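# Move bar-borne ball to empty post, rack both bars

## Task

Take the ball resting on a long bar and put it into the cup of the upright post that has no ball, place each of the two long bars in its forked stand, and leave the other ball sitting on its post. Everything must stay in place on its own with no robot supporting it, and at the end every gripper must release and the arms must pull away.

## Robot and tools

Robots: four identical i2rt Big YAM arms named arm1, arm2, arm3 and arm4. Each has six revolute joints, a two-finger gripper and a wrist camera (arm1_cam_wrist to arm4_cam_wrist). With joints 1 and 6 at zero and the hand level and pointing forward, the wrist camera rides above the hand and looks toward the fingertips. Reach is roughly 1.0 m from the joint-1 axis. A fixed room camera, cam_high, views the scene. Joints move at different speeds, so the hand can sweep a wide, curved path between postures.

Frame: one shared scene frame with its origin on the floor and +z up. The hand point is midway between the fingertips; the hand's z axis runs along the fingers and its y axis is the direction the fingers open and close. Foot poses are not printed.

execute_actions: argument actions is a list holding zero or one action. An empty list just reports state and images. The action is an object keyed by robot name; each robot entry has one key, joints, a map of absolute joint targets (not offsets). All named motions begin together and may finish at different moments. Keys and units: joint1_rad, -2.879 to 2.879 (turns the arm about its foot, positive counter-clockwise seen from above, 0 = direction the foot faces); joint2_rad, 0 to 3.141 (shoulder; 0 = upper arm pointing back roughly level, increasing lifts then swings it forward); joint3_rad, 0 to 3.019 (elbow; 0 = folded, increasing opens); joint4_rad, -1.692 to 1.57 (hand pitch, positive tips fingers up); joint5_rad, -1.57 to 1.57 (sideways hand swing, positive to the arm's right); joint6_rad, -2.094 to 2.094 (hand roll, positive clockwise viewed from behind the hand); gripper_m, 0 to 0.093 metres of fingertip gap. Completion tolerances are ±0.045, ±0.14, ±0.09, ±0.055, ±0.03, ±0.035 rad and ±0.003 m. Each finger pad squeezes at up to about 50 to 62 N (less on some grippers). One action runs at most 15 s. Optional cameras: list of camera names (or "all"); omitted, null or ["all"] gives every camera, [] gives none. An unknown key, camera name or out-of-range number rejects the whole call and nothing moves. Joints or arms left out of an action may still be driving toward earlier targets.

wait: seconds, 0 to 10. Commands nothing new; returns the same report as an empty execute_actions.

zoom_image: camera (one camera name) and region [x0, y0, x1, y1] in pixels of that camera's latest full image, origin at top-left, at most 504 by 504. Wrist images are 504x504 fisheye; cam_high is 672x504.

finished_scene: scene, the integer number of the current scene. It is final; the goal must already hold and keep holding.

Result lines: joint_positions gives the current angles. joint_status says how each commanded motion of the last accepted action ended: done, off_target (stopped short and possibly still pushing), contact_stop or time_out (target dropped, joint holds where it stopped, except a timed-out joint may keep pushing toward its target or a nearby clipped one, up to 0.375, 0.375, 0.113, 0.225, 0.075, 0.3 rad for joints 1-6), not_followed (a self/inter-arm collision check withheld the arm's targets, shown with a "joint command not followed" line and usually a cause; the gripper part still runs, and the arm may retry those targets on later actions), and limit_stop_at_motor_heat. on_its_own lists joints doing things this call did not command; its "held at" value is the target held, not the position. To relieve a joint that keeps pushing, command its reported position. Tiny target changes may not move a joint, and a loaded joint sinks slightly. Joint torques are raw drive outputs in joint order, with per-arm offset, scale and noise, not clean contact forces. A pictures line names the cameras in image order. If a call reports a stop, later motion, wait and finished_scene calls in the same reply are skipped.

Hazards: the arms do not stop on touch and can push very hard. A hard press between two robots fails the task immediately; a hard hit may too. The collision check can react late and ignores fingers, gripper housings and wrist cameras, and no line reports arm-to-arm contact. Objects touching robots do not count. Knocking anything out of the work area or onto the floor fails the task; drops, slips, slams and heavy pushing lower quality. Loose objects may occasionally get a brief nudge. Sustained loads heat motors: MOTOR HOT appears from 85 °C, and at 100 °C an OVER-TEMPERATURE FAULT makes that arm go limp and fall until cooled; resend its targets afterward. The simulation keeps running while you compose a reply, with robots holding the last command, so avoid leaving arms straining. Shorter robot motion is better.

Each tool is called after "Emit:" as name(argument=value, ...) on one line, values as JSON.

## Session

Emit:
execute_actions(actions=[])

Scene clock: 0.00 s.
Joint torques (N m, as the arm reports them, + toward a larger angle): no reading
arm1.joint_positions: joint1_rad=+0.136 joint2_rad=+0.607 joint3_rad=+1.361 joint4_rad=-1.197 joint5_rad=-0.192 joint6_rad=-0.304 gripper_m=+0.095
arm1.joint_status: not commanded
arm1.hand: x=+1.2131 y=-0.0819 z=+1.3952 quat_wxyz=(-0.047, -0.804, -0.256, +0.535) (m; scene frame)
arm2.joint_positions: joint1_rad=-0.046 joint2_rad=+0.503 joint3_rad=+1.422 joint4_rad=-1.326 joint5_rad=-0.298 joint6_rad=+0.234 gripper_m=+0.094
arm2.joint_status: not commanded
arm2.hand: x=+0.0397 y=+1.2684 z=+1.3496 quat_wxyz=(-0.498, -0.612, -0.565, +0.243) (m; scene frame)
arm3.joint_positions: joint1_rad=-0.494 joint2_rad=+0.613 joint3_rad=+1.400 joint4_rad=-1.176 joint5_rad=-0.049 joint6_rad=+0.310 gripper_m=+0.094
arm3.joint_status: not commanded
arm3.hand: x=-1.2271 y=-0.1105 z=+1.4078 quat_wxyz=(-0.556, -0.315, -0.769, +0.036) (m; scene frame)
arm4.joint_positions: joint1_rad=+0.050 joint2_rad=+0.521 joint3_rad=+1.334 joint4_rad=-1.435 joint5_rad=+0.143 joint6_rad=-0.402 gripper_m=+0.094
arm4.joint_status: not commanded
arm4.hand: x=+0.0220 y=-1.2541 z=+1.2730 quat_wxyz=(-0.409, +0.729, -0.513, -0.197) (m; scene frame)
pictures: arm1_cam_wrist, arm2_cam_wrist, arm3_cam_wrist, arm4_cam_wrist, cam_high
Images, in order (width x height): arm1_cam_wrist 504x504, arm2_cam_wrist 504x504, arm3_cam_wrist 504x504, arm4_cam_wrist 504x504, cam_high 672x504.

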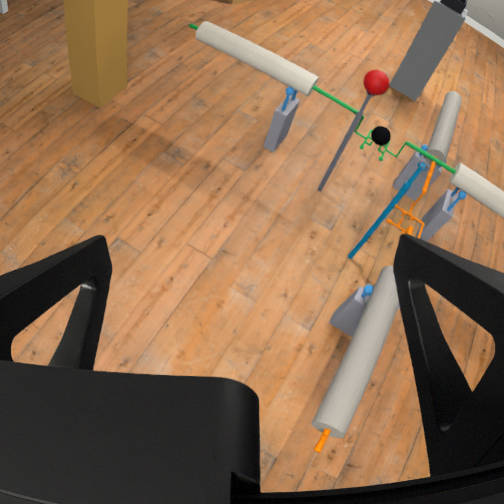

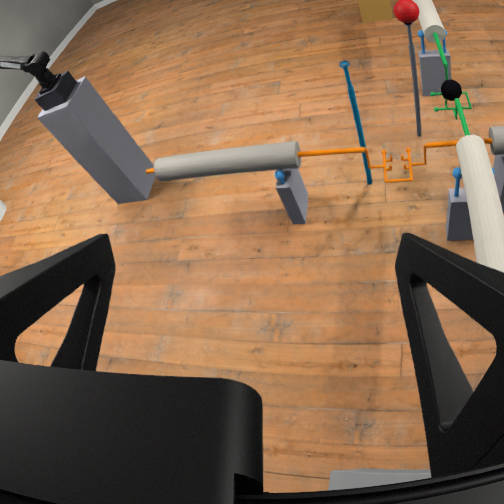

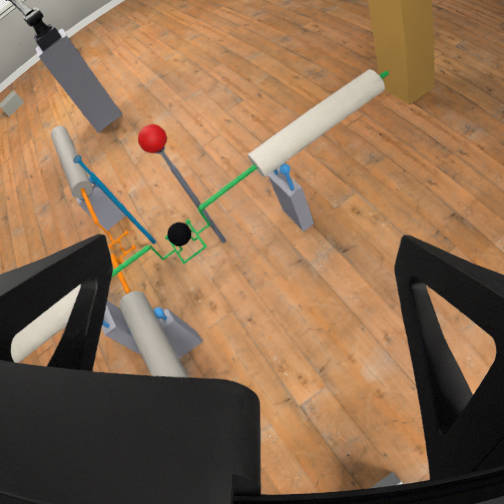

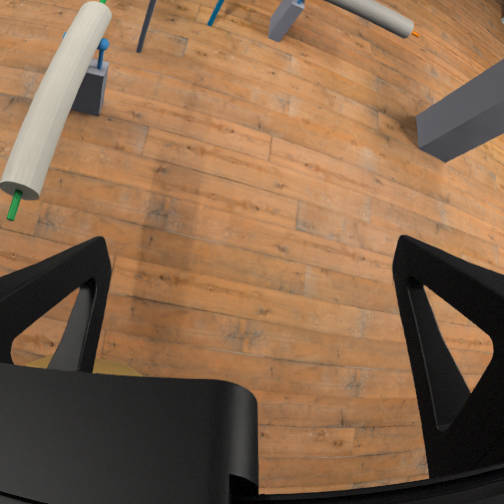

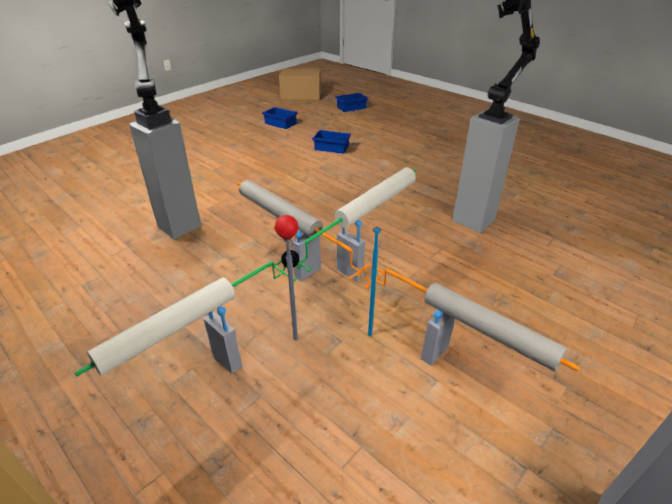

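Emit:
zoom_image(camera="cam_high", region=[200, 170, 480, 380])

Emit:
zoom_image(camera="arm3_cam_wrist", region=[40, 110, 320, 330])

Emit:
execute_actions(actions=[{"arm1":{"joints":{"joint1_rad":0,"joint2_rad":1.2,"joint3_rad":1.6,"joint4_rad":-1.2,"joint5_rad":0,"joint6_rad":0}},"arm2":{"joints":{"joint1_rad":0,"joint2_rad":1.57,"joint3_rad":1.57,"joint4_rad":-1.0,"joint5_rad":0,"joint6_rad":0}},"arm3":{"joints":{"joint1_rad":0,"joint2_rad":1.2,"joint3_rad":1.6,"joint4_rad":-1.2,"joint5_rad":0,"joint6_rad":0}},"arm4":{"joints":{"joint1_rad":0,"joint2_rad":1.57,"joint3_rad":1.2,"joint4_rad":-0.6,"joint5_rad":0,"joint6_rad":0}}}])

Region (200, 170, 480, 380) of cam_high's 672x504 image, scaled by 1.800, with more detail than that image has; it fills the top 378 rows of this view, and the rest is white.

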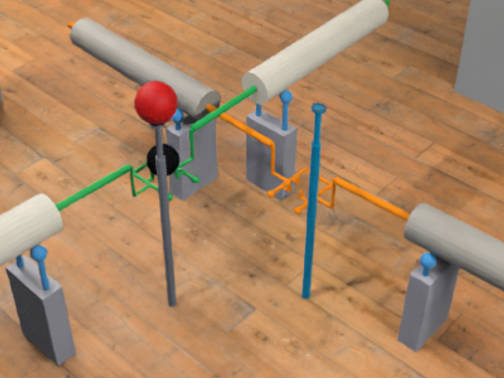

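Region (40, 110, 320, 330) of arm3_cam_wrist's 504x504 image, scaled by 1.800, with more detail than that image has; it fills the top 396 rows of this view, and the rest is white.

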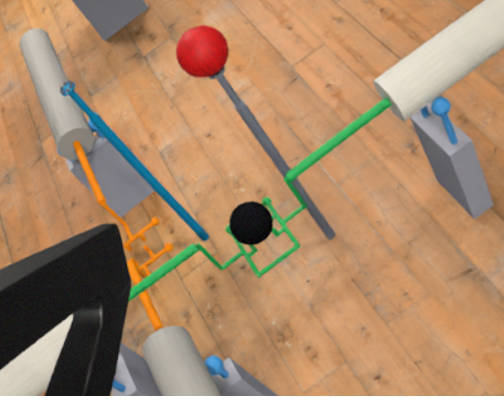

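Scene clock: 2.57 s.
Joint torques (N m, as the arm reports them, + toward a larger angle): arm1=[ -1.78 -10.16  11.03   1.69   0.2    0.05] | arm2=[  1.   -14.    13.23   1.71   0.2   -0.04] | arm3=[  0.88 -10.06  13.02   1.41  -0.02  -0.11] | arm4=[ -0.75 -17.71   8.82   2.19  -0.1    0.12]
arm1.joint_positions: joint1_rad=+0.002 joint2_rad=+1.200 joint3_rad=+1.574 joint4_rad=-1.199 joint5_rad=-0.002 joint6_rad=-0.009 gripper_m=+0.095
arm1.joint_status: all done
arm1.hand: x=+0.9805 y=-0.0284 z=+1.3034 quat_wxyz=(-0.006, -0.931, -0.031, +0.364) (m; scene frame)
arm2.joint_positions: joint1_rad=-0.006 joint2_rad=+1.592 joint3_rad=+1.534 joint4_rad=-1.016 joint5_rad=-0.004 joint6_rad=+0.009 gripper_m=+0.094
arm2.joint_status: all done
arm2.hand: x=+0.0007 y=+0.8509 z=+1.0320 quat_wxyz=(-0.175, -0.688, -0.685, +0.165) (m; scene frame)
arm3.joint_positions: joint1_rad=-0.003 joint2_rad=+1.218 joint3_rad=+1.560 joint4_rad=-1.193 joint5_rad=+0.000 joint6_rad=+0.009 gripper_m=+0.094
arm3.joint_status: all done
arm3.hand: x=-0.9721 y=-0.0053 z=+1.2776 quat_wxyz=(-0.351, -0.010, -0.936, +0.003) (m; scene frame)
arm4.joint_positions: joint1_rad=+0.013 joint2_rad=+1.580 joint3_rad=+1.187 joint4_rad=-0.614 joint5_rad=+0.004 joint6_rad=-0.014 gripper_m=+0.094
arm4.joint_status: all done
arm4.hand: x=+0.0146 y=-0.8704 z=+0.9093 quat_wxyz=(-0.198, +0.677, -0.684, -0.187) (m; scene frame)
pictures: arm1_cam_wrist, arm2_cam_wrist, arm3_cam_wrist, arm4_cam_wrist, cam_high
Images, in order (width x height): arm1_cam_wrist 504x504, arm2_cam_wrist 504x504, arm3_cam_wrist 504x504, arm4_cam_wrist 504x504, cam_high 672x504.

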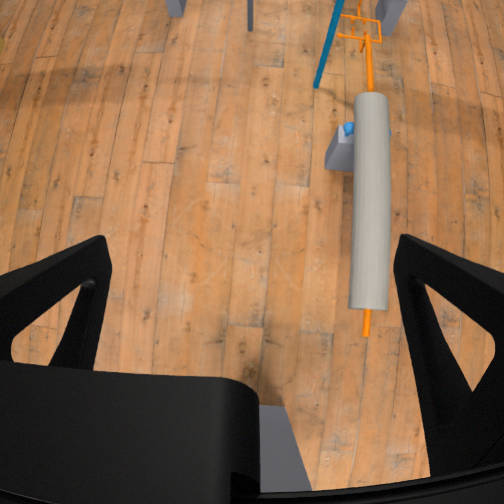

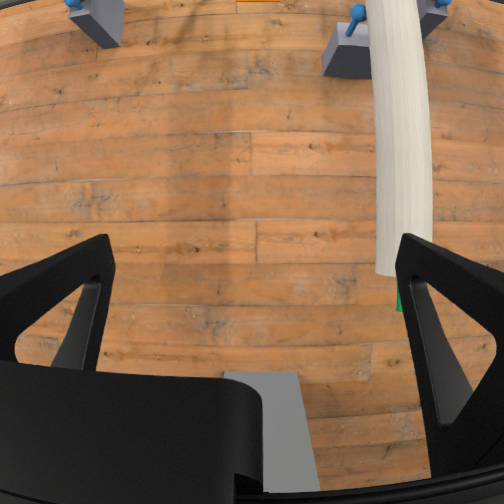

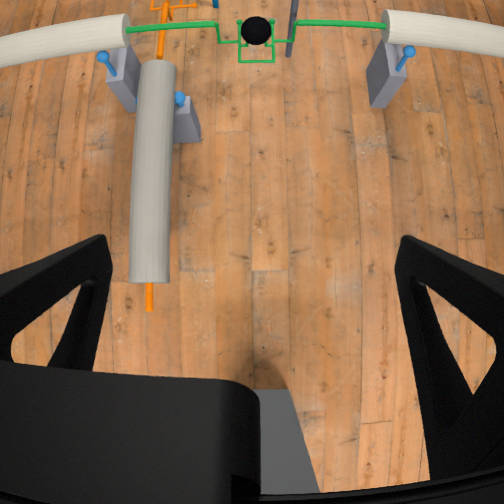

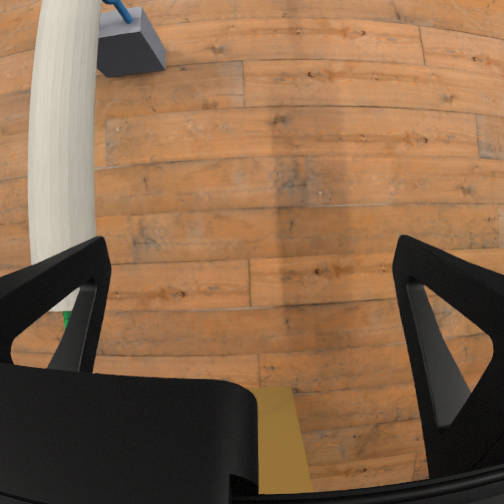

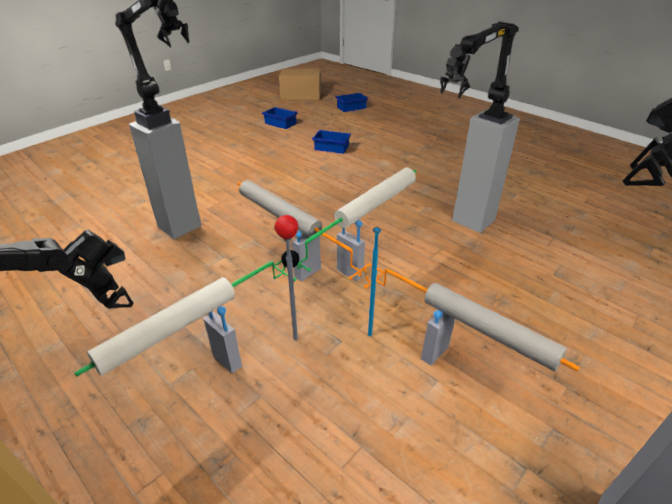

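Emit:
execute_actions(actions=[{"arm1":{"joints":{"joint4_rad":-0.6}},"arm2":{"joints":{"joint2_rad":2.0}},"arm3":{"joints":{"joint3_rad":2.1}},"arm4":{"joints":{"joint1_rad":0.5}}}])

Scene clock: 5.87 s.
Joint torques (N m, as the arm reports them, + toward a larger angle): arm1=[ -1.92 -10.69  11.36   3.08   0.2    0.04] | arm2=[  1.54 -17.49  11.13   0.99   0.16  -0.05] | arm3=[-0.58 -5.39  9.47  1.8  -0.07 -0.19] | arm4=[ -0.64 -18.19   8.69   2.11   0.03   0.11]
arm1.joint_positions: joint1_rad=+0.002 joint2_rad=+1.200 joint3_rad=+1.574 joint4_rad=-0.620 joint5_rad=-0.002 joint6_rad=-0.009 gripper_m=+0.095
arm1.joint_status: all done
arm1.hand: x=+0.9089 y=-0.0331 z=+1.4241 quat_wxyz=(-0.012, -0.788, -0.028, +0.615) (m; scene frame)
arm2.joint_positions: joint1_rad=-0.006 joint2_rad=+2.022 joint3_rad=+1.538 joint4_rad=-1.014 joint5_rad=-0.004 joint6_rad=+0.009 gripper_m=+0.094
arm2.joint_status: all done
arm2.hand: x=+0.0025 y=+0.8458 z=+0.7815 quat_wxyz=(-0.026, -0.708, -0.705, +0.018) (m; scene frame)
arm3.joint_positions: joint1_rad=-0.003 joint2_rad=+1.190 joint3_rad=+2.073 joint4_rad=-1.196 joint5_rad=+0.000 joint6_rad=+0.009 gripper_m=+0.094
arm3.joint_status: all done
arm3.hand: x=-1.0271 y=-0.0035 z=+1.5520 quat_wxyz=(-0.587, -0.008, -0.809, +0.003) (m; scene frame)
arm4.joint_positions: joint1_rad=+0.514 joint2_rad=+1.580 joint3_rad=+1.187 joint4_rad=-0.611 joint5_rad=+0.000 joint6_rad=-0.013 gripper_m=+0.094
arm4.joint_status: all done
arm4.hand: x=-0.2653 y=-0.9339 z=+0.9104 quat_wxyz=(-0.141, +0.824, -0.496, -0.235) (m; scene frame)
pictures: arm1_cam_wrist, arm2_cam_wrist, arm3_cam_wrist, arm4_cam_wrist, cam_high
Images, in order (width x height): arm1_cam_wrist 504x504, arm2_cam_wrist 504x504, arm3_cam_wrist 504x504, arm4_cam_wrist 504x504, cam_high 672x504.

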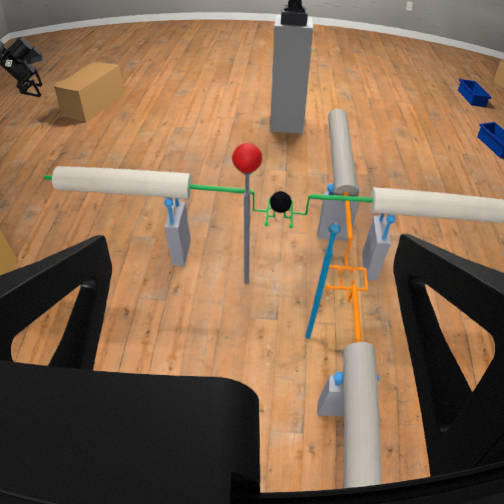

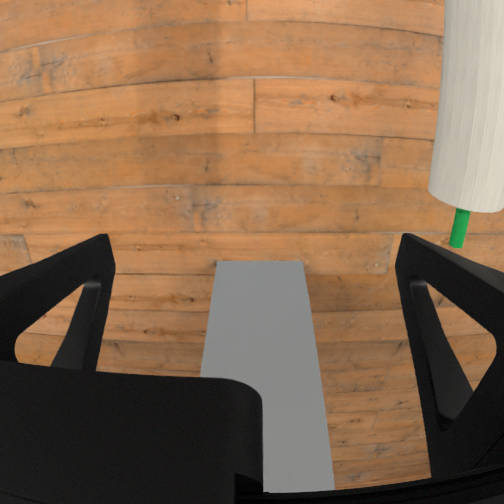

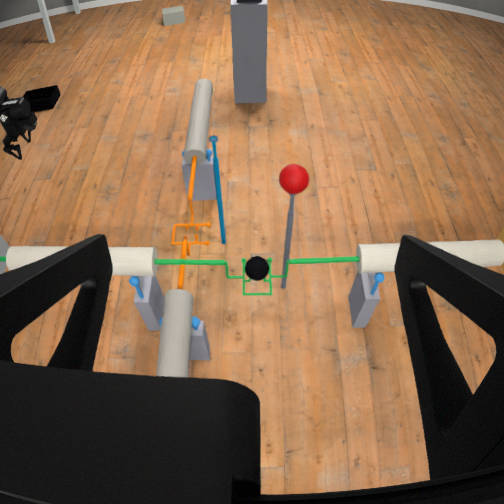

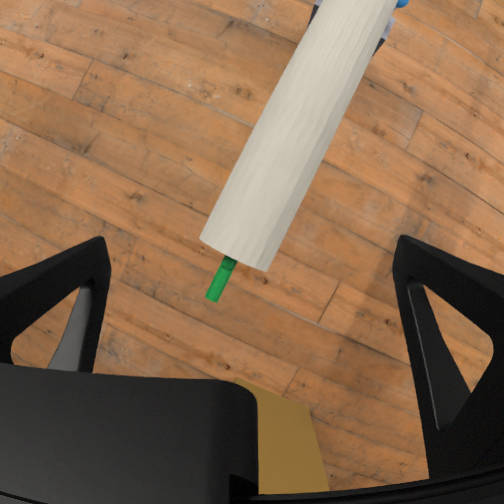

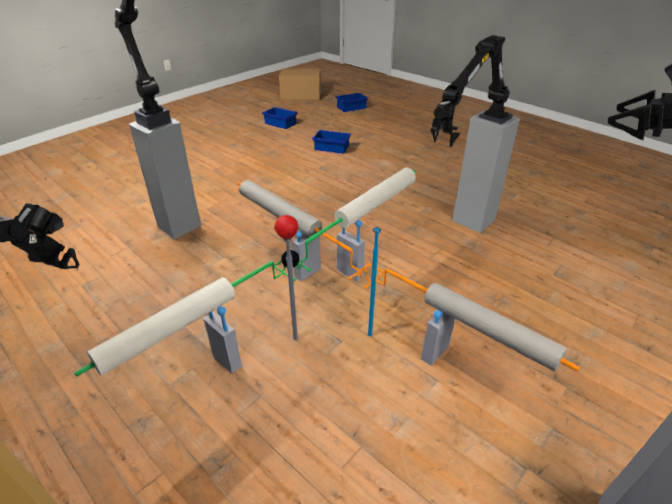

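Emit:
execute_actions(actions=[{"arm2":{"joints":{"joint1_rad":-0.57,"joint2_rad":2.17,"joint3_rad":1.27,"joint4_rad":-0.62,"joint6_rad":-0.57}},"arm4":{"joints":{"joint1_rad":0.59,"joint2_rad":2.18,"joint3_rad":1.26,"joint4_rad":-0.62,"joint6_rad":0.57}}}])

Scene clock: 8.80 s.
Joint torques (N m, as the arm reports them, + toward a larger angle): arm1=[ -1.95 -10.57  11.36   3.08   0.2    0.05] | arm2=[  0.76 -16.54   7.5    0.94  -0.13  -0.07] | arm3=[ 0.81 -5.22  9.76  1.58  0.01 -0.19] | arm4=[  0.55 -22.73   5.84   0.46   0.09   0.14]
arm1.joint_positions: joint1_rad=+0.002 joint2_rad=+1.200 joint3_rad=+1.574 joint4_rad=-0.620 joint5_rad=-0.002 joint6_rad=-0.009 gripper_m=+0.095
arm1.joint_status: not commanded
arm1.hand: x=+0.9089 y=-0.0331 z=+1.4241 quat_wxyz=(-0.012, -0.788, -0.028, +0.615) (m; scene frame)
arm2.joint_positions: joint1_rad=-0.569 joint2_rad=+2.195 joint3_rad=+1.249 joint4_rad=-0.638 joint5_rad=+0.001 joint6_rad=-0.561 gripper_m=+0.094
arm2.joint_status: all done
arm2.hand: x=-0.2740 y=+1.0124 z=+0.6052 quat_wxyz=(+0.003, -0.706, -0.708, -0.013) (m; scene frame)
arm3.joint_positions: joint1_rad=-0.003 joint2_rad=+1.190 joint3_rad=+2.073 joint4_rad=-1.196 joint5_rad=+0.000 joint6_rad=+0.009 gripper_m=+0.094
arm3.joint_status: not commanded
arm3.hand: x=-1.0271 y=-0.0035 z=+1.5520 quat_wxyz=(-0.587, -0.008, -0.809, +0.003) (m; scene frame)
arm4.joint_positions: joint1_rad=+0.591 joint2_rad=+2.189 joint3_rad=+1.240 joint4_rad=-0.618 joint5_rad=+0.000 joint6_rad=+0.555 gripper_m=+0.094
arm4.joint_status: all done
arm4.hand: x=-0.2731 y=-1.0100 z=+0.5994 quat_wxyz=(+0.005, +0.707, -0.708, +0.004) (m; scene frame)
pictures: arm1_cam_wrist, arm2_cam_wrist, arm3_cam_wrist, arm4_cam_wrist, cam_high
Images, in order (width x height): arm1_cam_wrist 504x504, arm2_cam_wrist 504x504, arm3_cam_wrist 504x504, arm4_cam_wrist 504x504, cam_high 672x504.

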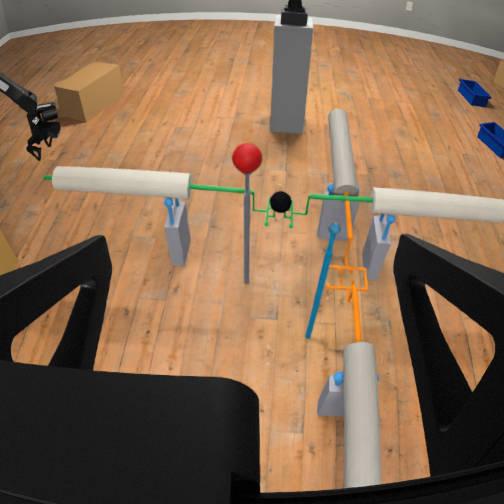

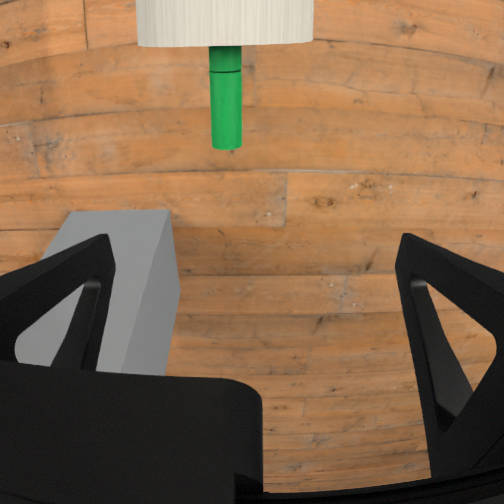

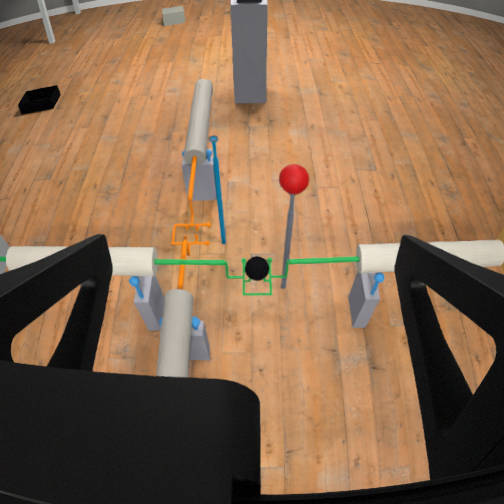

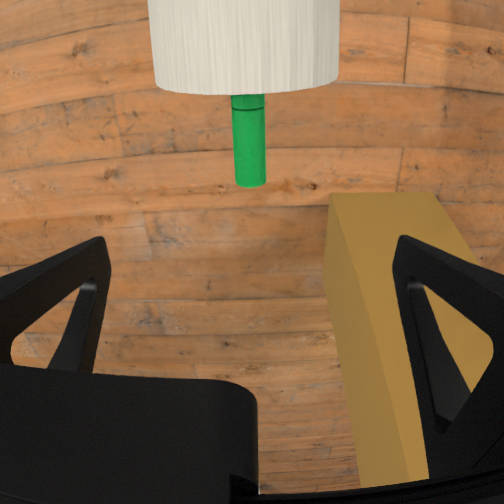

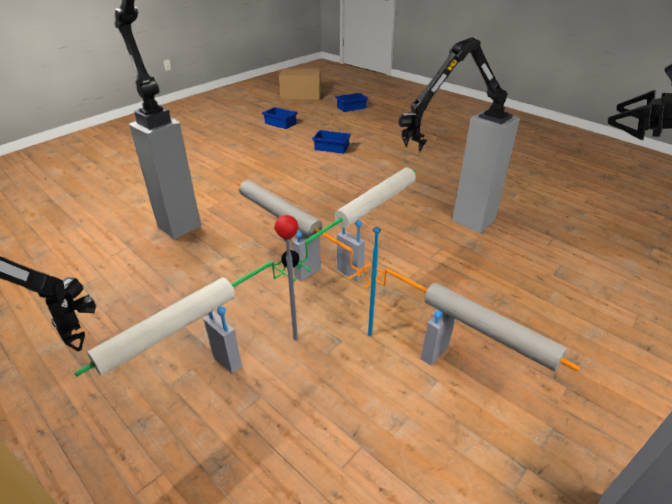

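Emit:
execute_actions(actions=[{"arm2":{"joints":{"joint1_rad":-0.525,"joint2_rad":2.465,"joint3_rad":1.39,"joint4_rad":-0.44,"joint6_rad":-0.525}},"arm4":{"joints":{"joint2_rad":2.45,"joint3_rad":1.35,"joint4_rad":-0.44}}}], cameras=["arm2_cam_wrist","arm4_cam_wrist","cam_high"])

Scene clock: 10.63 s.
Joint torques (N m, as the arm reports them, + toward a larger angle): arm1=[ -1.77 -10.57  11.35   3.1    0.21   0.04] | arm2=[  0.52 -17.83   5.93   0.77  -0.13   0.12] | arm3=[ 0.23 -5.49  9.58  1.72 -0.06 -0.18] | arm4=[  0.44 -23.82   4.3    0.84   0.11   0.11]
arm1.joint_positions: joint1_rad=+0.002 joint2_rad=+1.200 joint3_rad=+1.574 joint4_rad=-0.620 joint5_rad=-0.002 joint6_rad=-0.009 gripper_m=+0.095
arm1.joint_status: not commanded
arm1.hand: x=+0.9089 y=-0.0331 z=+1.4241 quat_wxyz=(-0.012, -0.788, -0.028, +0.615) (m; scene frame)
arm2.joint_positions: joint1_rad=-0.524 joint2_rad=+2.495 joint3_rad=+1.372 joint4_rad=-0.454 joint5_rad=+0.001 joint6_rad=-0.533 gripper_m=+0.094
arm2.joint_status: all done
arm2.hand: x=-0.2583 y=+0.9931 z=+0.4767 quat_wxyz=(+0.002, -0.700, -0.714, -0.009) (m; scene frame)
arm3.joint_positions: joint1_rad=-0.003 joint2_rad=+1.190 joint3_rad=+2.073 joint4_rad=-1.196 joint5_rad=+0.000 joint6_rad=+0.009 gripper_m=+0.094
arm3.joint_status: not commanded
arm3.hand: x=-1.0271 y=-0.0035 z=+1.5520 quat_wxyz=(-0.587, -0.008, -0.809, +0.003) (m; scene frame)
arm4.joint_positions: joint1_rad=+0.591 joint2_rad=+2.463 joint3_rad=+1.335 joint4_rad=-0.448 joint5_rad=+0.000 joint6_rad=+0.557 gripper_m=+0.094
arm4.joint_status: all done
arm4.hand: x=-0.2739 y=-1.0103 z=+0.4806 quat_wxyz=(+0.005, +0.706, -0.708, +0.008) (m; scene frame)
pictures: arm2_cam_wrist, arm4_cam_wrist, cam_high
Images, in order (width x height): arm2_cam_wrist 504x504, arm4_cam_wrist 504x504, cam_high 672x504.

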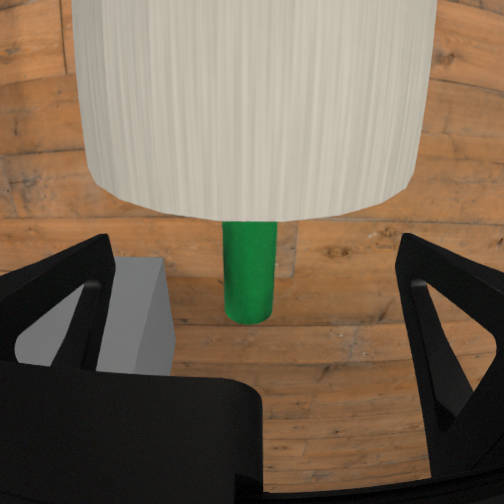

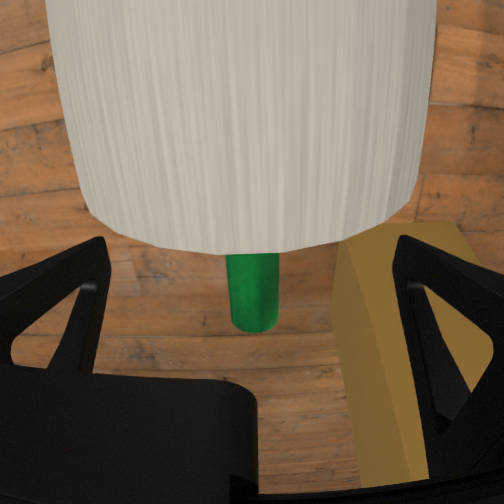

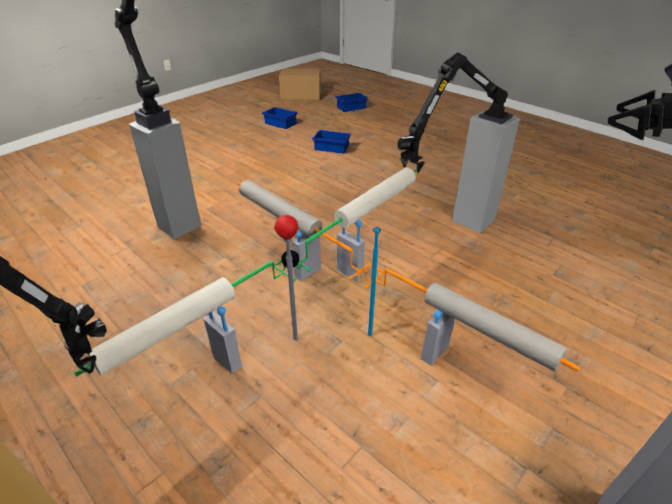

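Emit:
execute_actions(actions=[{"arm2":{"joints":{"joint2_rad":2.515,"joint4_rad":-0.39}},"arm4":{"joints":{"joint2_rad":2.505,"joint4_rad":-0.39}}}], cameras=["arm2_cam_wrist","arm4_cam_wrist"])

Emit:
execute_actions(actions=[{"arm2":{"joints":{"gripper_m":0}},"arm4":{"joints":{"gripper_m":0}}}], cameras=["arm2_cam_wrist","arm4_cam_wrist","cam_high"])

Emit:
zoom_image(camera="cam_high", region=[30, 290, 190, 410])

Scene clock: 12.13 s.
Joint torques (N m, as the arm reports them, + toward a larger angle): arm1=[ -2.01 -10.58  11.36   3.04   0.21   0.03] | arm2=[  0.6  -15.55   5.82   1.01  -0.11   0.08] | arm3=[ 0.83 -4.78  9.38  1.81 -0.07 -0.24] | arm4=[  0.65 -21.33   4.16   0.93   0.14   0.1 ]
arm1.joint_positions: joint1_rad=+0.002 joint2_rad=+1.200 joint3_rad=+1.574 joint4_rad=-0.620 joint5_rad=-0.002 joint6_rad=-0.009 gripper_m=+0.095
arm1.joint_status: not commanded
arm1.hand: x=+0.9089 y=-0.0331 z=+1.4241 quat_wxyz=(-0.012, -0.788, -0.028, +0.615) (m; scene frame)
arm2.joint_positions: joint1_rad=-0.524 joint2_rad=+2.508 joint3_rad=+1.372 joint4_rad=-0.410 joint5_rad=+0.001 joint6_rad=-0.533 gripper_m=+0.094
arm2.joint_status: all done
arm2.hand: x=-0.2610 y=+0.9883 z=+0.4703 quat_wxyz=(-0.002, -0.700, -0.714, +0.006) (m; scene frame)
arm3.joint_positions: joint1_rad=-0.003 joint2_rad=+1.190 joint3_rad=+2.073 joint4_rad=-1.196 joint5_rad=+0.000 joint6_rad=+0.009 gripper_m=+0.094
arm3.joint_status: not commanded
arm3.hand: x=-1.0271 y=-0.0035 z=+1.5520 quat_wxyz=(-0.587, -0.008, -0.809, +0.003) (m; scene frame)
arm4.joint_positions: joint1_rad=+0.591 joint2_rad=+2.493 joint3_rad=+1.335 joint4_rad=-0.399 joint5_rad=+0.000 joint6_rad=+0.557 gripper_m=+0.094
arm4.joint_status: all done
arm4.hand: x=-0.2735 y=-1.0111 z=+0.4654 quat_wxyz=(+0.003, +0.706, -0.708, -0.001) (m; scene frame)
pictures: arm2_cam_wrist, arm4_cam_wrist
Images, in order (width x height): arm2_cam_wrist 504x504, arm4_cam_wrist 504x504.

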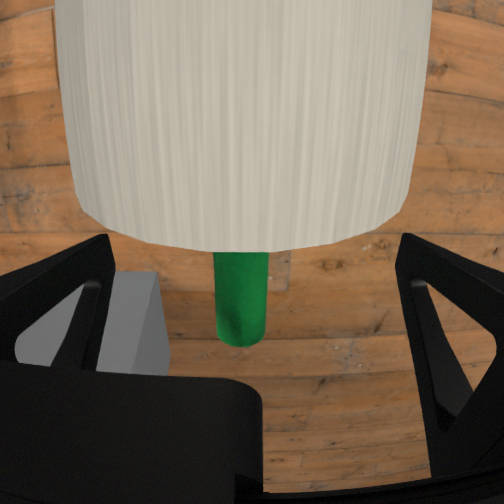

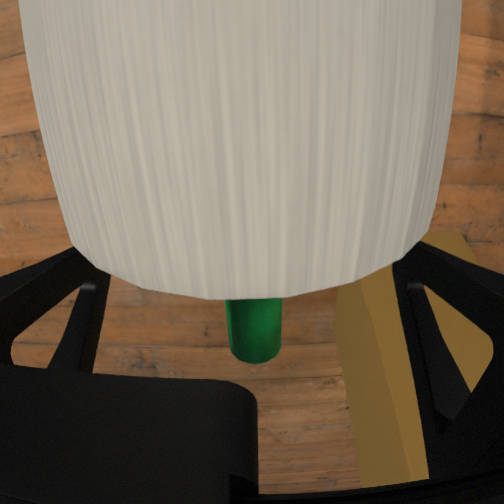

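Scene clock: 12.87 s.
Joint torques (N m, as the arm reports them, + toward a larger angle): arm1=[ -1.81 -10.69  11.37   3.07   0.21   0.04] | arm2=[  0.31 -15.45   5.91   1.02  -0.16   0.1 ] | arm3=[ 0.61 -5.84  9.69  2.03 -0.06 -0.17] | arm4=[  0.5  -21.49   4.15   0.81   0.09   0.15]
arm1.joint_positions: joint1_rad=+0.002 joint2_rad=+1.200 joint3_rad=+1.574 joint4_rad=-0.620 joint5_rad=-0.002 joint6_rad=-0.009 gripper_m=+0.095
arm1.joint_status: not commanded
arm1.hand: x=+0.9089 y=-0.0331 z=+1.4241 quat_wxyz=(-0.012, -0.788, -0.028, +0.615) (m; scene frame)
arm2.joint_positions: joint1_rad=-0.524 joint2_rad=+2.508 joint3_rad=+1.372 joint4_rad=-0.410 joint5_rad=+0.001 joint6_rad=-0.533 gripper_m=+0.000
arm2.joint_status: all done
arm2.hand: x=-0.2610 y=+0.9883 z=+0.4703 quat_wxyz=(-0.002, -0.700, -0.714, +0.006) (m; scene frame)
arm3.joint_positions: joint1_rad=-0.003 joint2_rad=+1.190 joint3_rad=+2.073 joint4_rad=-1.196 joint5_rad=+0.000 joint6_rad=+0.009 gripper_m=+0.094
arm3.joint_status: not commanded
arm3.hand: x=-1.0271 y=-0.0035 z=+1.5520 quat_wxyz=(-0.587, -0.008, -0.809, +0.003) (m; scene frame)
arm4.joint_positions: joint1_rad=+0.591 joint2_rad=+2.493 joint3_rad=+1.335 joint4_rad=-0.399 joint5_rad=+0.000 joint6_rad=+0.555 gripper_m=+0.016
arm4.joint_status: gripper_m off_target (ended at +0.016, target +0.000)
arm4.hand: x=-0.2736 y=-1.0109 z=+0.4654 quat_wxyz=(+0.003, +0.707, -0.707, -0.001) (m; scene frame)
pictures: arm2_cam_wrist, arm4_cam_wrist, cam_high
Images, in order (width x height): arm2_cam_wrist 504x504, arm4_cam_wrist 504x504, cam_high 672x504.

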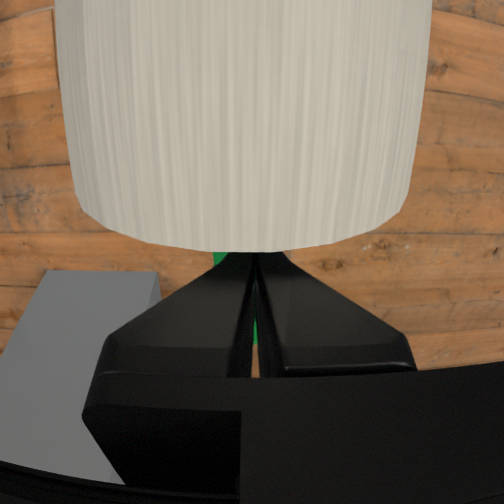

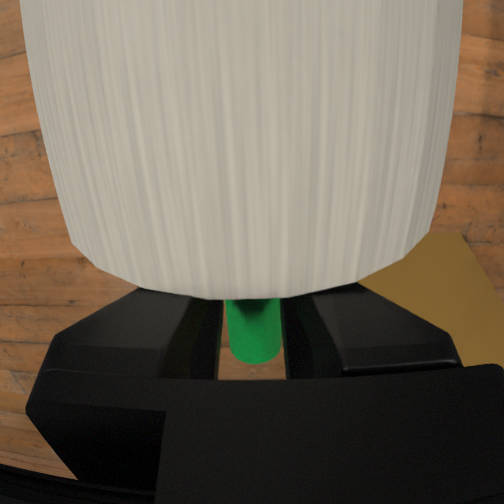

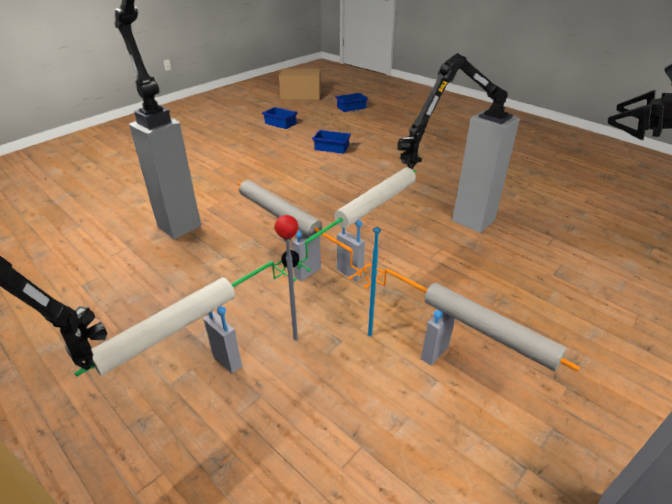

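Region (30, 290, 190, 410) of cam_high's 672x504 image, scaled by 3.150, with more detail than that image has; it fills the top 378 rows of this view, and the rest is white.

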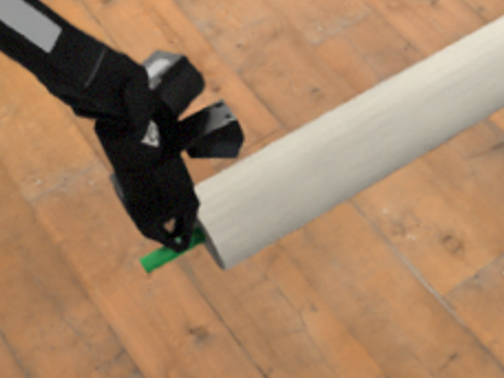

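Emit:
execute_actions(actions=[{"arm2":{"joints":{"gripper_m":0.06}},"arm4":{"joints":{"gripper_m":0.06}}}], cameras=[])

Emit:
execute_actions(actions=[{"arm2":{"joints":{"joint2_rad":2.58,"joint4_rad":-0.35}},"arm4":{"joints":{"joint2_rad":2.56,"joint4_rad":-0.36}}}], cameras=["arm2_cam_wrist","arm4_cam_wrist"])

Scene clock: 13.93 s.
Joint torques (N m, as the arm reports them, + toward a larger angle): arm1=[ -1.94 -10.75  11.34   3.07   0.21   0.05] | arm2=[  0.99 -15.39   5.76   1.09  -0.14   0.08] | arm3=[ 0.85 -5.3   9.38  1.84 -0.03 -0.15] | arm4=[  0.22 -21.44   4.13   0.92   0.14   0.11]
arm1.joint_positions: joint1_rad=+0.002 joint2_rad=+1.200 joint3_rad=+1.574 joint4_rad=-0.620 joint5_rad=-0.002 joint6_rad=-0.009 gripper_m=+0.095
arm1.joint_status: not commanded
arm1.hand: x=+0.9089 y=-0.0331 z=+1.4241 quat_wxyz=(-0.012, -0.788, -0.028, +0.615) (m; scene frame)
arm2.joint_positions: joint1_rad=-0.524 joint2_rad=+2.508 joint3_rad=+1.372 joint4_rad=-0.410 joint5_rad=+0.001 joint6_rad=-0.532 gripper_m=+0.060
arm2.joint_status: all done
arm2.hand: x=-0.2610 y=+0.9883 z=+0.4703 quat_wxyz=(-0.002, -0.700, -0.714, +0.006) (m; scene frame)
arm3.joint_positions: joint1_rad=-0.003 joint2_rad=+1.190 joint3_rad=+2.073 joint4_rad=-1.196 joint5_rad=+0.000 joint6_rad=+0.009 gripper_m=+0.094
arm3.joint_status: not commanded
arm3.hand: x=-1.0271 y=-0.0035 z=+1.5520 quat_wxyz=(-0.587, -0.008, -0.809, +0.003) (m; scene frame)
arm4.joint_positions: joint1_rad=+0.591 joint2_rad=+2.493 joint3_rad=+1.335 joint4_rad=-0.399 joint5_rad=+0.000 joint6_rad=+0.556 gripper_m=+0.060
arm4.joint_status: all done
arm4.hand: x=-0.2736 y=-1.0109 z=+0.4654 quat_wxyz=(+0.003, +0.706, -0.708, -0.001) (m; scene frame)
pictures: none
No camera images: the call's "cameras" was empty. Leave "cameras" out to get every camera's image.

Scene clock: 14.83 s.
Joint torques (N m, as the arm reports them, + toward a larger angle): arm1=[ -1.93 -10.79  11.36   3.07   0.22   0.04] | arm2=[  0.61 -16.29   4.91   0.9   -0.14   0.07] | arm3=[ 0.61 -4.71  9.65  1.67 -0.01 -0.17] | arm4=[  0.41 -22.41   3.59   0.81   0.11   0.11]
arm1.joint_positions: joint1_rad=+0.002 joint2_rad=+1.200 joint3_rad=+1.574 joint4_rad=-0.620 joint5_rad=-0.002 joint6_rad=-0.009 gripper_m=+0.095
arm1.joint_status: not commanded
arm1.hand: x=+0.9089 y=-0.0331 z=+1.4241 quat_wxyz=(-0.012, -0.788, -0.028, +0.615) (m; scene frame)
arm2.joint_positions: joint1_rad=-0.524 joint2_rad=+2.591 joint3_rad=+1.374 joint4_rad=-0.367 joint5_rad=+0.001 joint6_rad=-0.532 gripper_m=+0.060
arm2.joint_status: all done
arm2.hand: x=-0.2484 y=+1.0104 z=+0.4295 quat_wxyz=(+0.003, -0.700, -0.714, -0.012) (m; scene frame)
arm3.joint_positions: joint1_rad=-0.003 joint2_rad=+1.190 joint3_rad=+2.073 joint4_rad=-1.196 joint5_rad=+0.000 joint6_rad=+0.009 gripper_m=+0.094
arm3.joint_status: not commanded
arm3.hand: x=-1.0271 y=-0.0035 z=+1.5520 quat_wxyz=(-0.587, -0.008, -0.809, +0.003) (m; scene frame)
arm4.joint_positions: joint1_rad=+0.591 joint2_rad=+2.557 joint3_rad=+1.338 joint4_rad=-0.368 joint5_rad=+0.000 joint6_rad=+0.556 gripper_m=+0.060
arm4.joint_status: all done
arm4.hand: x=-0.2640 y=-1.0269 z=+0.4350 quat_wxyz=(+0.007, +0.706, -0.708, +0.013) (m; scene frame)
pictures: arm2_cam_wrist, arm4_cam_wrist
Images, in order (width x height): arm2_cam_wrist 504x504, arm4_cam_wrist 504x504.

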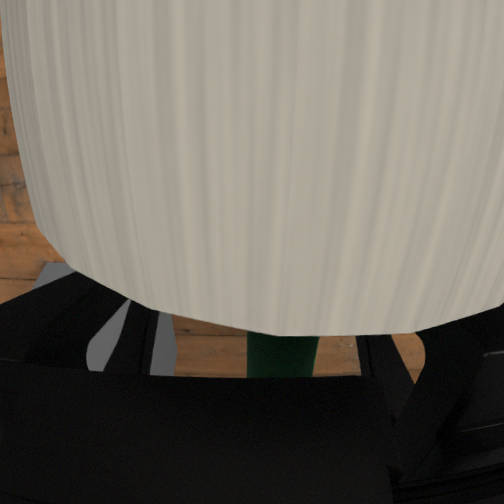

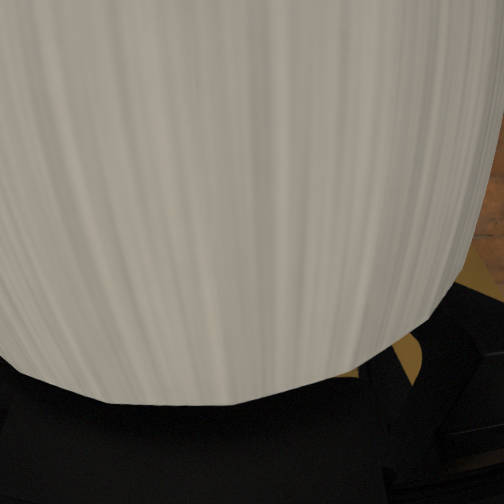

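Emit:
execute_actions(actions=[{"arm2":{"joints":{"gripper_m":0,"joint1_rad":-0.545}},"arm4":{"joints":{"gripper_m":0,"joint1_rad":0.61}}}], cameras=[])

Emit:
execute_actions(actions=[{"arm2":{"joints":{"joint2_rad":2.27,"joint3_rad":1.255,"joint4_rad":-0.50}},"arm4":{"joints":{"joint2_rad":2.26,"joint3_rad":1.245,"joint4_rad":-0.50}}}], cameras=["arm3_cam_wrist","cam_high"])

Scene clock: 16.27 s.
Joint torques (N m, as the arm reports them, + toward a larger angle): arm1=[ -1.92 -10.55  11.38   3.09   0.2    0.04] | arm2=[  0.35 -16.35   4.63   0.79   0.13   0.07] | arm3=[ 0.64 -4.78  9.83  1.82 -0.07 -0.17] | arm4=[  0.76 -22.47   3.11   0.5    0.01   0.26]
arm1.joint_positions: joint1_rad=+0.002 joint2_rad=+1.200 joint3_rad=+1.574 joint4_rad=-0.620 joint5_rad=-0.002 joint6_rad=-0.009 gripper_m=+0.095
arm1.joint_status: not commanded
arm1.hand: x=+0.9089 y=-0.0331 z=+1.4241 quat_wxyz=(-0.012, -0.788, -0.028, +0.615) (m; scene frame)
arm2.joint_positions: joint1_rad=-0.539 joint2_rad=+2.591 joint3_rad=+1.378 joint4_rad=-0.361 joint5_rad=-0.005 joint6_rad=-0.529 gripper_m=+0.018
arm2.joint_status: gripper_m off_target (ended at +0.017, target +0.000); the others done
arm2.hand: x=-0.2563 y=+1.0105 z=+0.4300 quat_wxyz=(-0.001, -0.707, -0.707, -0.009) (m; scene frame)
arm3.joint_positions: joint1_rad=-0.003 joint2_rad=+1.190 joint3_rad=+2.073 joint4_rad=-1.196 joint5_rad=+0.000 joint6_rad=+0.009 gripper_m=+0.094
arm3.joint_status: not commanded
arm3.hand: x=-1.0271 y=-0.0035 z=+1.5520 quat_wxyz=(-0.587, -0.008, -0.809, +0.003) (m; scene frame)
arm4.joint_positions: joint1_rad=+0.606 joint2_rad=+2.558 joint3_rad=+1.344 joint4_rad=-0.361 joint5_rad=+0.002 joint6_rad=+0.545 gripper_m=+0.017
arm4.joint_status: gripper_m off_target (ended at +0.017, target +0.000); the others done
arm4.hand: x=-0.2731 y=-1.0267 z=+0.4353 quat_wxyz=(+0.005, +0.716, -0.698, +0.007) (m; scene frame)
pictures: none
No camera images: the call's "cameras" was empty. Leave "cameras" out to get every camera's image.

Scene clock: 17.40 s.
Joint torques (N m, as the arm reports them, + toward a larger angle): arm1=[ -1.86 -10.65  11.4    3.08   0.2    0.03] | arm2=[  0.65 -18.29   6.18   0.25  -0.32   0.09] | arm3=[ 0.22 -5.24  9.55  1.54 -0.03 -0.22] | arm4=[  0.22 -23.95   4.79   0.84   0.27   0.26]
arm1.joint_positions: joint1_rad=+0.002 joint2_rad=+1.200 joint3_rad=+1.574 joint4_rad=-0.620 joint5_rad=-0.002 joint6_rad=-0.009 gripper_m=+0.095
arm1.joint_status: not commanded
arm1.hand: x=+0.9089 y=-0.0331 z=+1.4241 quat_wxyz=(-0.012, -0.788, -0.028, +0.615) (m; scene frame)
arm2.joint_positions: joint1_rad=-0.545 joint2_rad=+2.311 joint3_rad=+1.239 joint4_rad=-0.495 joint5_rad=+0.004 joint6_rad=-0.533 gripper_m=+0.018
arm2.joint_status: all done
arm2.hand: x=-0.2599 y=+1.0135 z=+0.5457 quat_wxyz=(+0.003, -0.708, -0.707, -0.004) (m; scene frame)
arm3.joint_positions: joint1_rad=-0.003 joint2_rad=+1.190 joint3_rad=+2.073 joint4_rad=-1.196 joint5_rad=+0.000 joint6_rad=+0.009 gripper_m=+0.094
arm3.joint_status: not commanded
arm3.hand: x=-1.0271 y=-0.0035 z=+1.5520 quat_wxyz=(-0.587, -0.008, -0.809, +0.003) (m; scene frame)
arm4.joint_positions: joint1_rad=+0.607 joint2_rad=+2.287 joint3_rad=+1.230 joint4_rad=-0.506 joint5_rad=-0.005 joint6_rad=+0.545 gripper_m=+0.017
arm4.joint_status: all done
arm4.hand: x=-0.2765 y=-1.0228 z=+0.5495 quat_wxyz=(+0.006, +0.716, -0.698, +0.001) (m; scene frame)
pictures: arm3_cam_wrist, cam_high
Images, in order (width x height): arm3_cam_wrist 504x504, cam_high 672x504.

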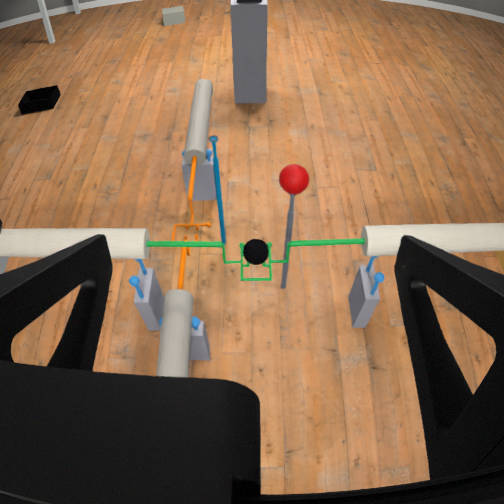

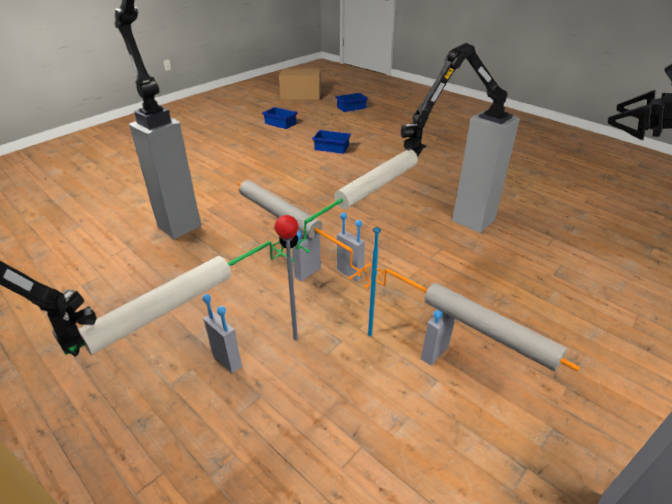

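Emit:
execute_actions(actions=[{"arm2":{"joints":{"joint2_rad":1.99,"joint3_rad":1.225,"joint4_rad":-0.75}},"arm4":{"joints":{"joint2_rad":1.98,"joint3_rad":1.215,"joint4_rad":-0.75}}}], cameras=[])

Emit:
execute_actions(actions=[{"arm2":{"joints":{"joint2_rad":1.79,"joint3_rad":1.31,"joint4_rad":-1.03}},"arm4":{"joints":{"joint2_rad":1.78,"joint3_rad":1.30,"joint4_rad":-1.03}}}], cameras=["arm3_cam_wrist","cam_high"])

Scene clock: 18.90 s.
Joint torques (N m, as the arm reports them, + toward a larger angle): arm1=[ -1.67 -10.65  11.37   3.1    0.2    0.05] | arm2=[  0.56 -16.65   8.53   0.31  -0.34   0.1 ] | arm3=[ 0.35 -5.12  9.55  1.74 -0.04 -0.22] | arm4=[  0.35 -22.13   6.72   0.72   0.28   0.23]
arm1.joint_positions: joint1_rad=+0.002 joint2_rad=+1.200 joint3_rad=+1.574 joint4_rad=-0.620 joint5_rad=-0.002 joint6_rad=-0.009 gripper_m=+0.095
arm1.joint_status: not commanded
arm1.hand: x=+0.9089 y=-0.0331 z=+1.4241 quat_wxyz=(-0.012, -0.788, -0.028, +0.615) (m; scene frame)
arm2.joint_positions: joint1_rad=-0.545 joint2_rad=+2.019 joint3_rad=+1.203 joint4_rad=-0.751 joint5_rad=+0.005 joint6_rad=-0.534 gripper_m=+0.018
arm2.joint_status: all done
arm2.hand: x=-0.2601 y=+1.0129 z=+0.6811 quat_wxyz=(+0.003, -0.707, -0.707, -0.004) (m; scene frame)
arm3.joint_positions: joint1_rad=-0.003 joint2_rad=+1.190 joint3_rad=+2.073 joint4_rad=-1.196 joint5_rad=+0.000 joint6_rad=+0.009 gripper_m=+0.094
arm3.joint_status: not commanded
arm3.hand: x=-1.0271 y=-0.0035 z=+1.5520 quat_wxyz=(-0.587, -0.008, -0.809, +0.003) (m; scene frame)
arm4.joint_positions: joint1_rad=+0.609 joint2_rad=+1.999 joint3_rad=+1.195 joint4_rad=-0.758 joint5_rad=-0.004 joint6_rad=+0.547 gripper_m=+0.017
arm4.joint_status: all done
arm4.hand: x=-0.2756 y=-1.0243 z=+0.6822 quat_wxyz=(+0.006, +0.716, -0.698, +0.000) (m; scene frame)
pictures: none
No camera images: the call's "cameras" was empty. Leave "cameras" out to get every camera's image.

Scene clock: 20.10 s.
Joint torques (N m, as the arm reports them, + toward a larger angle): arm1=[ -1.89 -10.75  11.35   3.09   0.21   0.03] | arm2=[ -0.2  -15.45  11.95  -0.1   -0.14   0.02] | arm3=[ 0.55 -6.05  9.57  1.75 -0.06 -0.14] | arm4=[  0.42 -21.23   9.38   0.07   0.02   0.2 ]
arm1.joint_positions: joint1_rad=+0.002 joint2_rad=+1.200 joint3_rad=+1.574 joint4_rad=-0.620 joint5_rad=-0.002 joint6_rad=-0.009 gripper_m=+0.095
arm1.joint_status: not commanded
arm1.hand: x=+0.9089 y=-0.0331 z=+1.4241 quat_wxyz=(-0.012, -0.788, -0.028, +0.615) (m; scene frame)
arm2.joint_positions: joint1_rad=-0.538 joint2_rad=+1.820 joint3_rad=+1.264 joint4_rad=-1.013 joint5_rad=+0.001 joint6_rad=-0.527 gripper_m=+0.018
arm2.joint_status: all done
arm2.hand: x=-0.2554 y=+1.0128 z=+0.7961 quat_wxyz=(+0.002, -0.707, -0.707, -0.006) (m; scene frame)
arm3.joint_positions: joint1_rad=-0.003 joint2_rad=+1.190 joint3_rad=+2.073 joint4_rad=-1.196 joint5_rad=+0.000 joint6_rad=+0.009 gripper_m=+0.094
arm3.joint_status: not commanded
arm3.hand: x=-1.0271 y=-0.0035 z=+1.5520 quat_wxyz=(-0.587, -0.008, -0.809, +0.003) (m; scene frame)
arm4.joint_positions: joint1_rad=+0.609 joint2_rad=+1.803 joint3_rad=+1.261 joint4_rad=-1.023 joint5_rad=+0.001 joint6_rad=+0.548 gripper_m=+0.017
arm4.joint_status: all done
arm4.hand: x=-0.2723 y=-1.0258 z=+0.7968 quat_wxyz=(+0.004, +0.716, -0.698, +0.003) (m; scene frame)
pictures: arm3_cam_wrist, cam_high
Images, in order (width x height): arm3_cam_wrist 504x504, cam_high 672x504.

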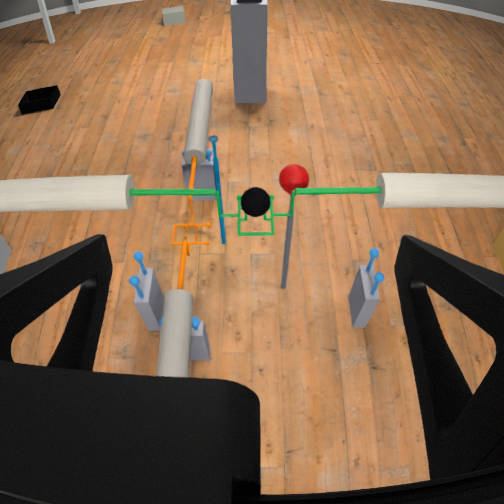

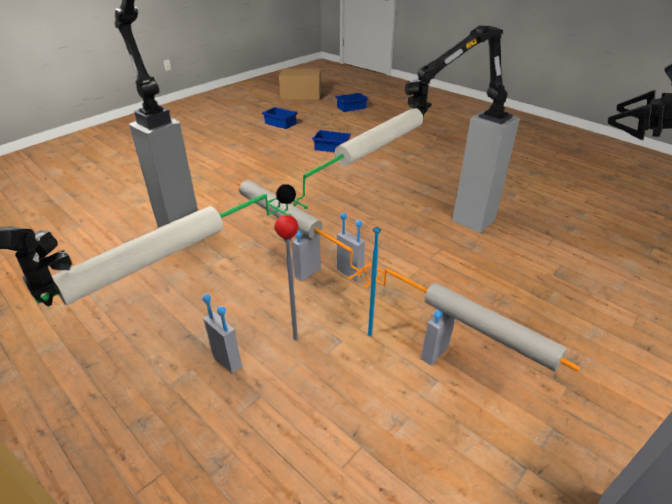

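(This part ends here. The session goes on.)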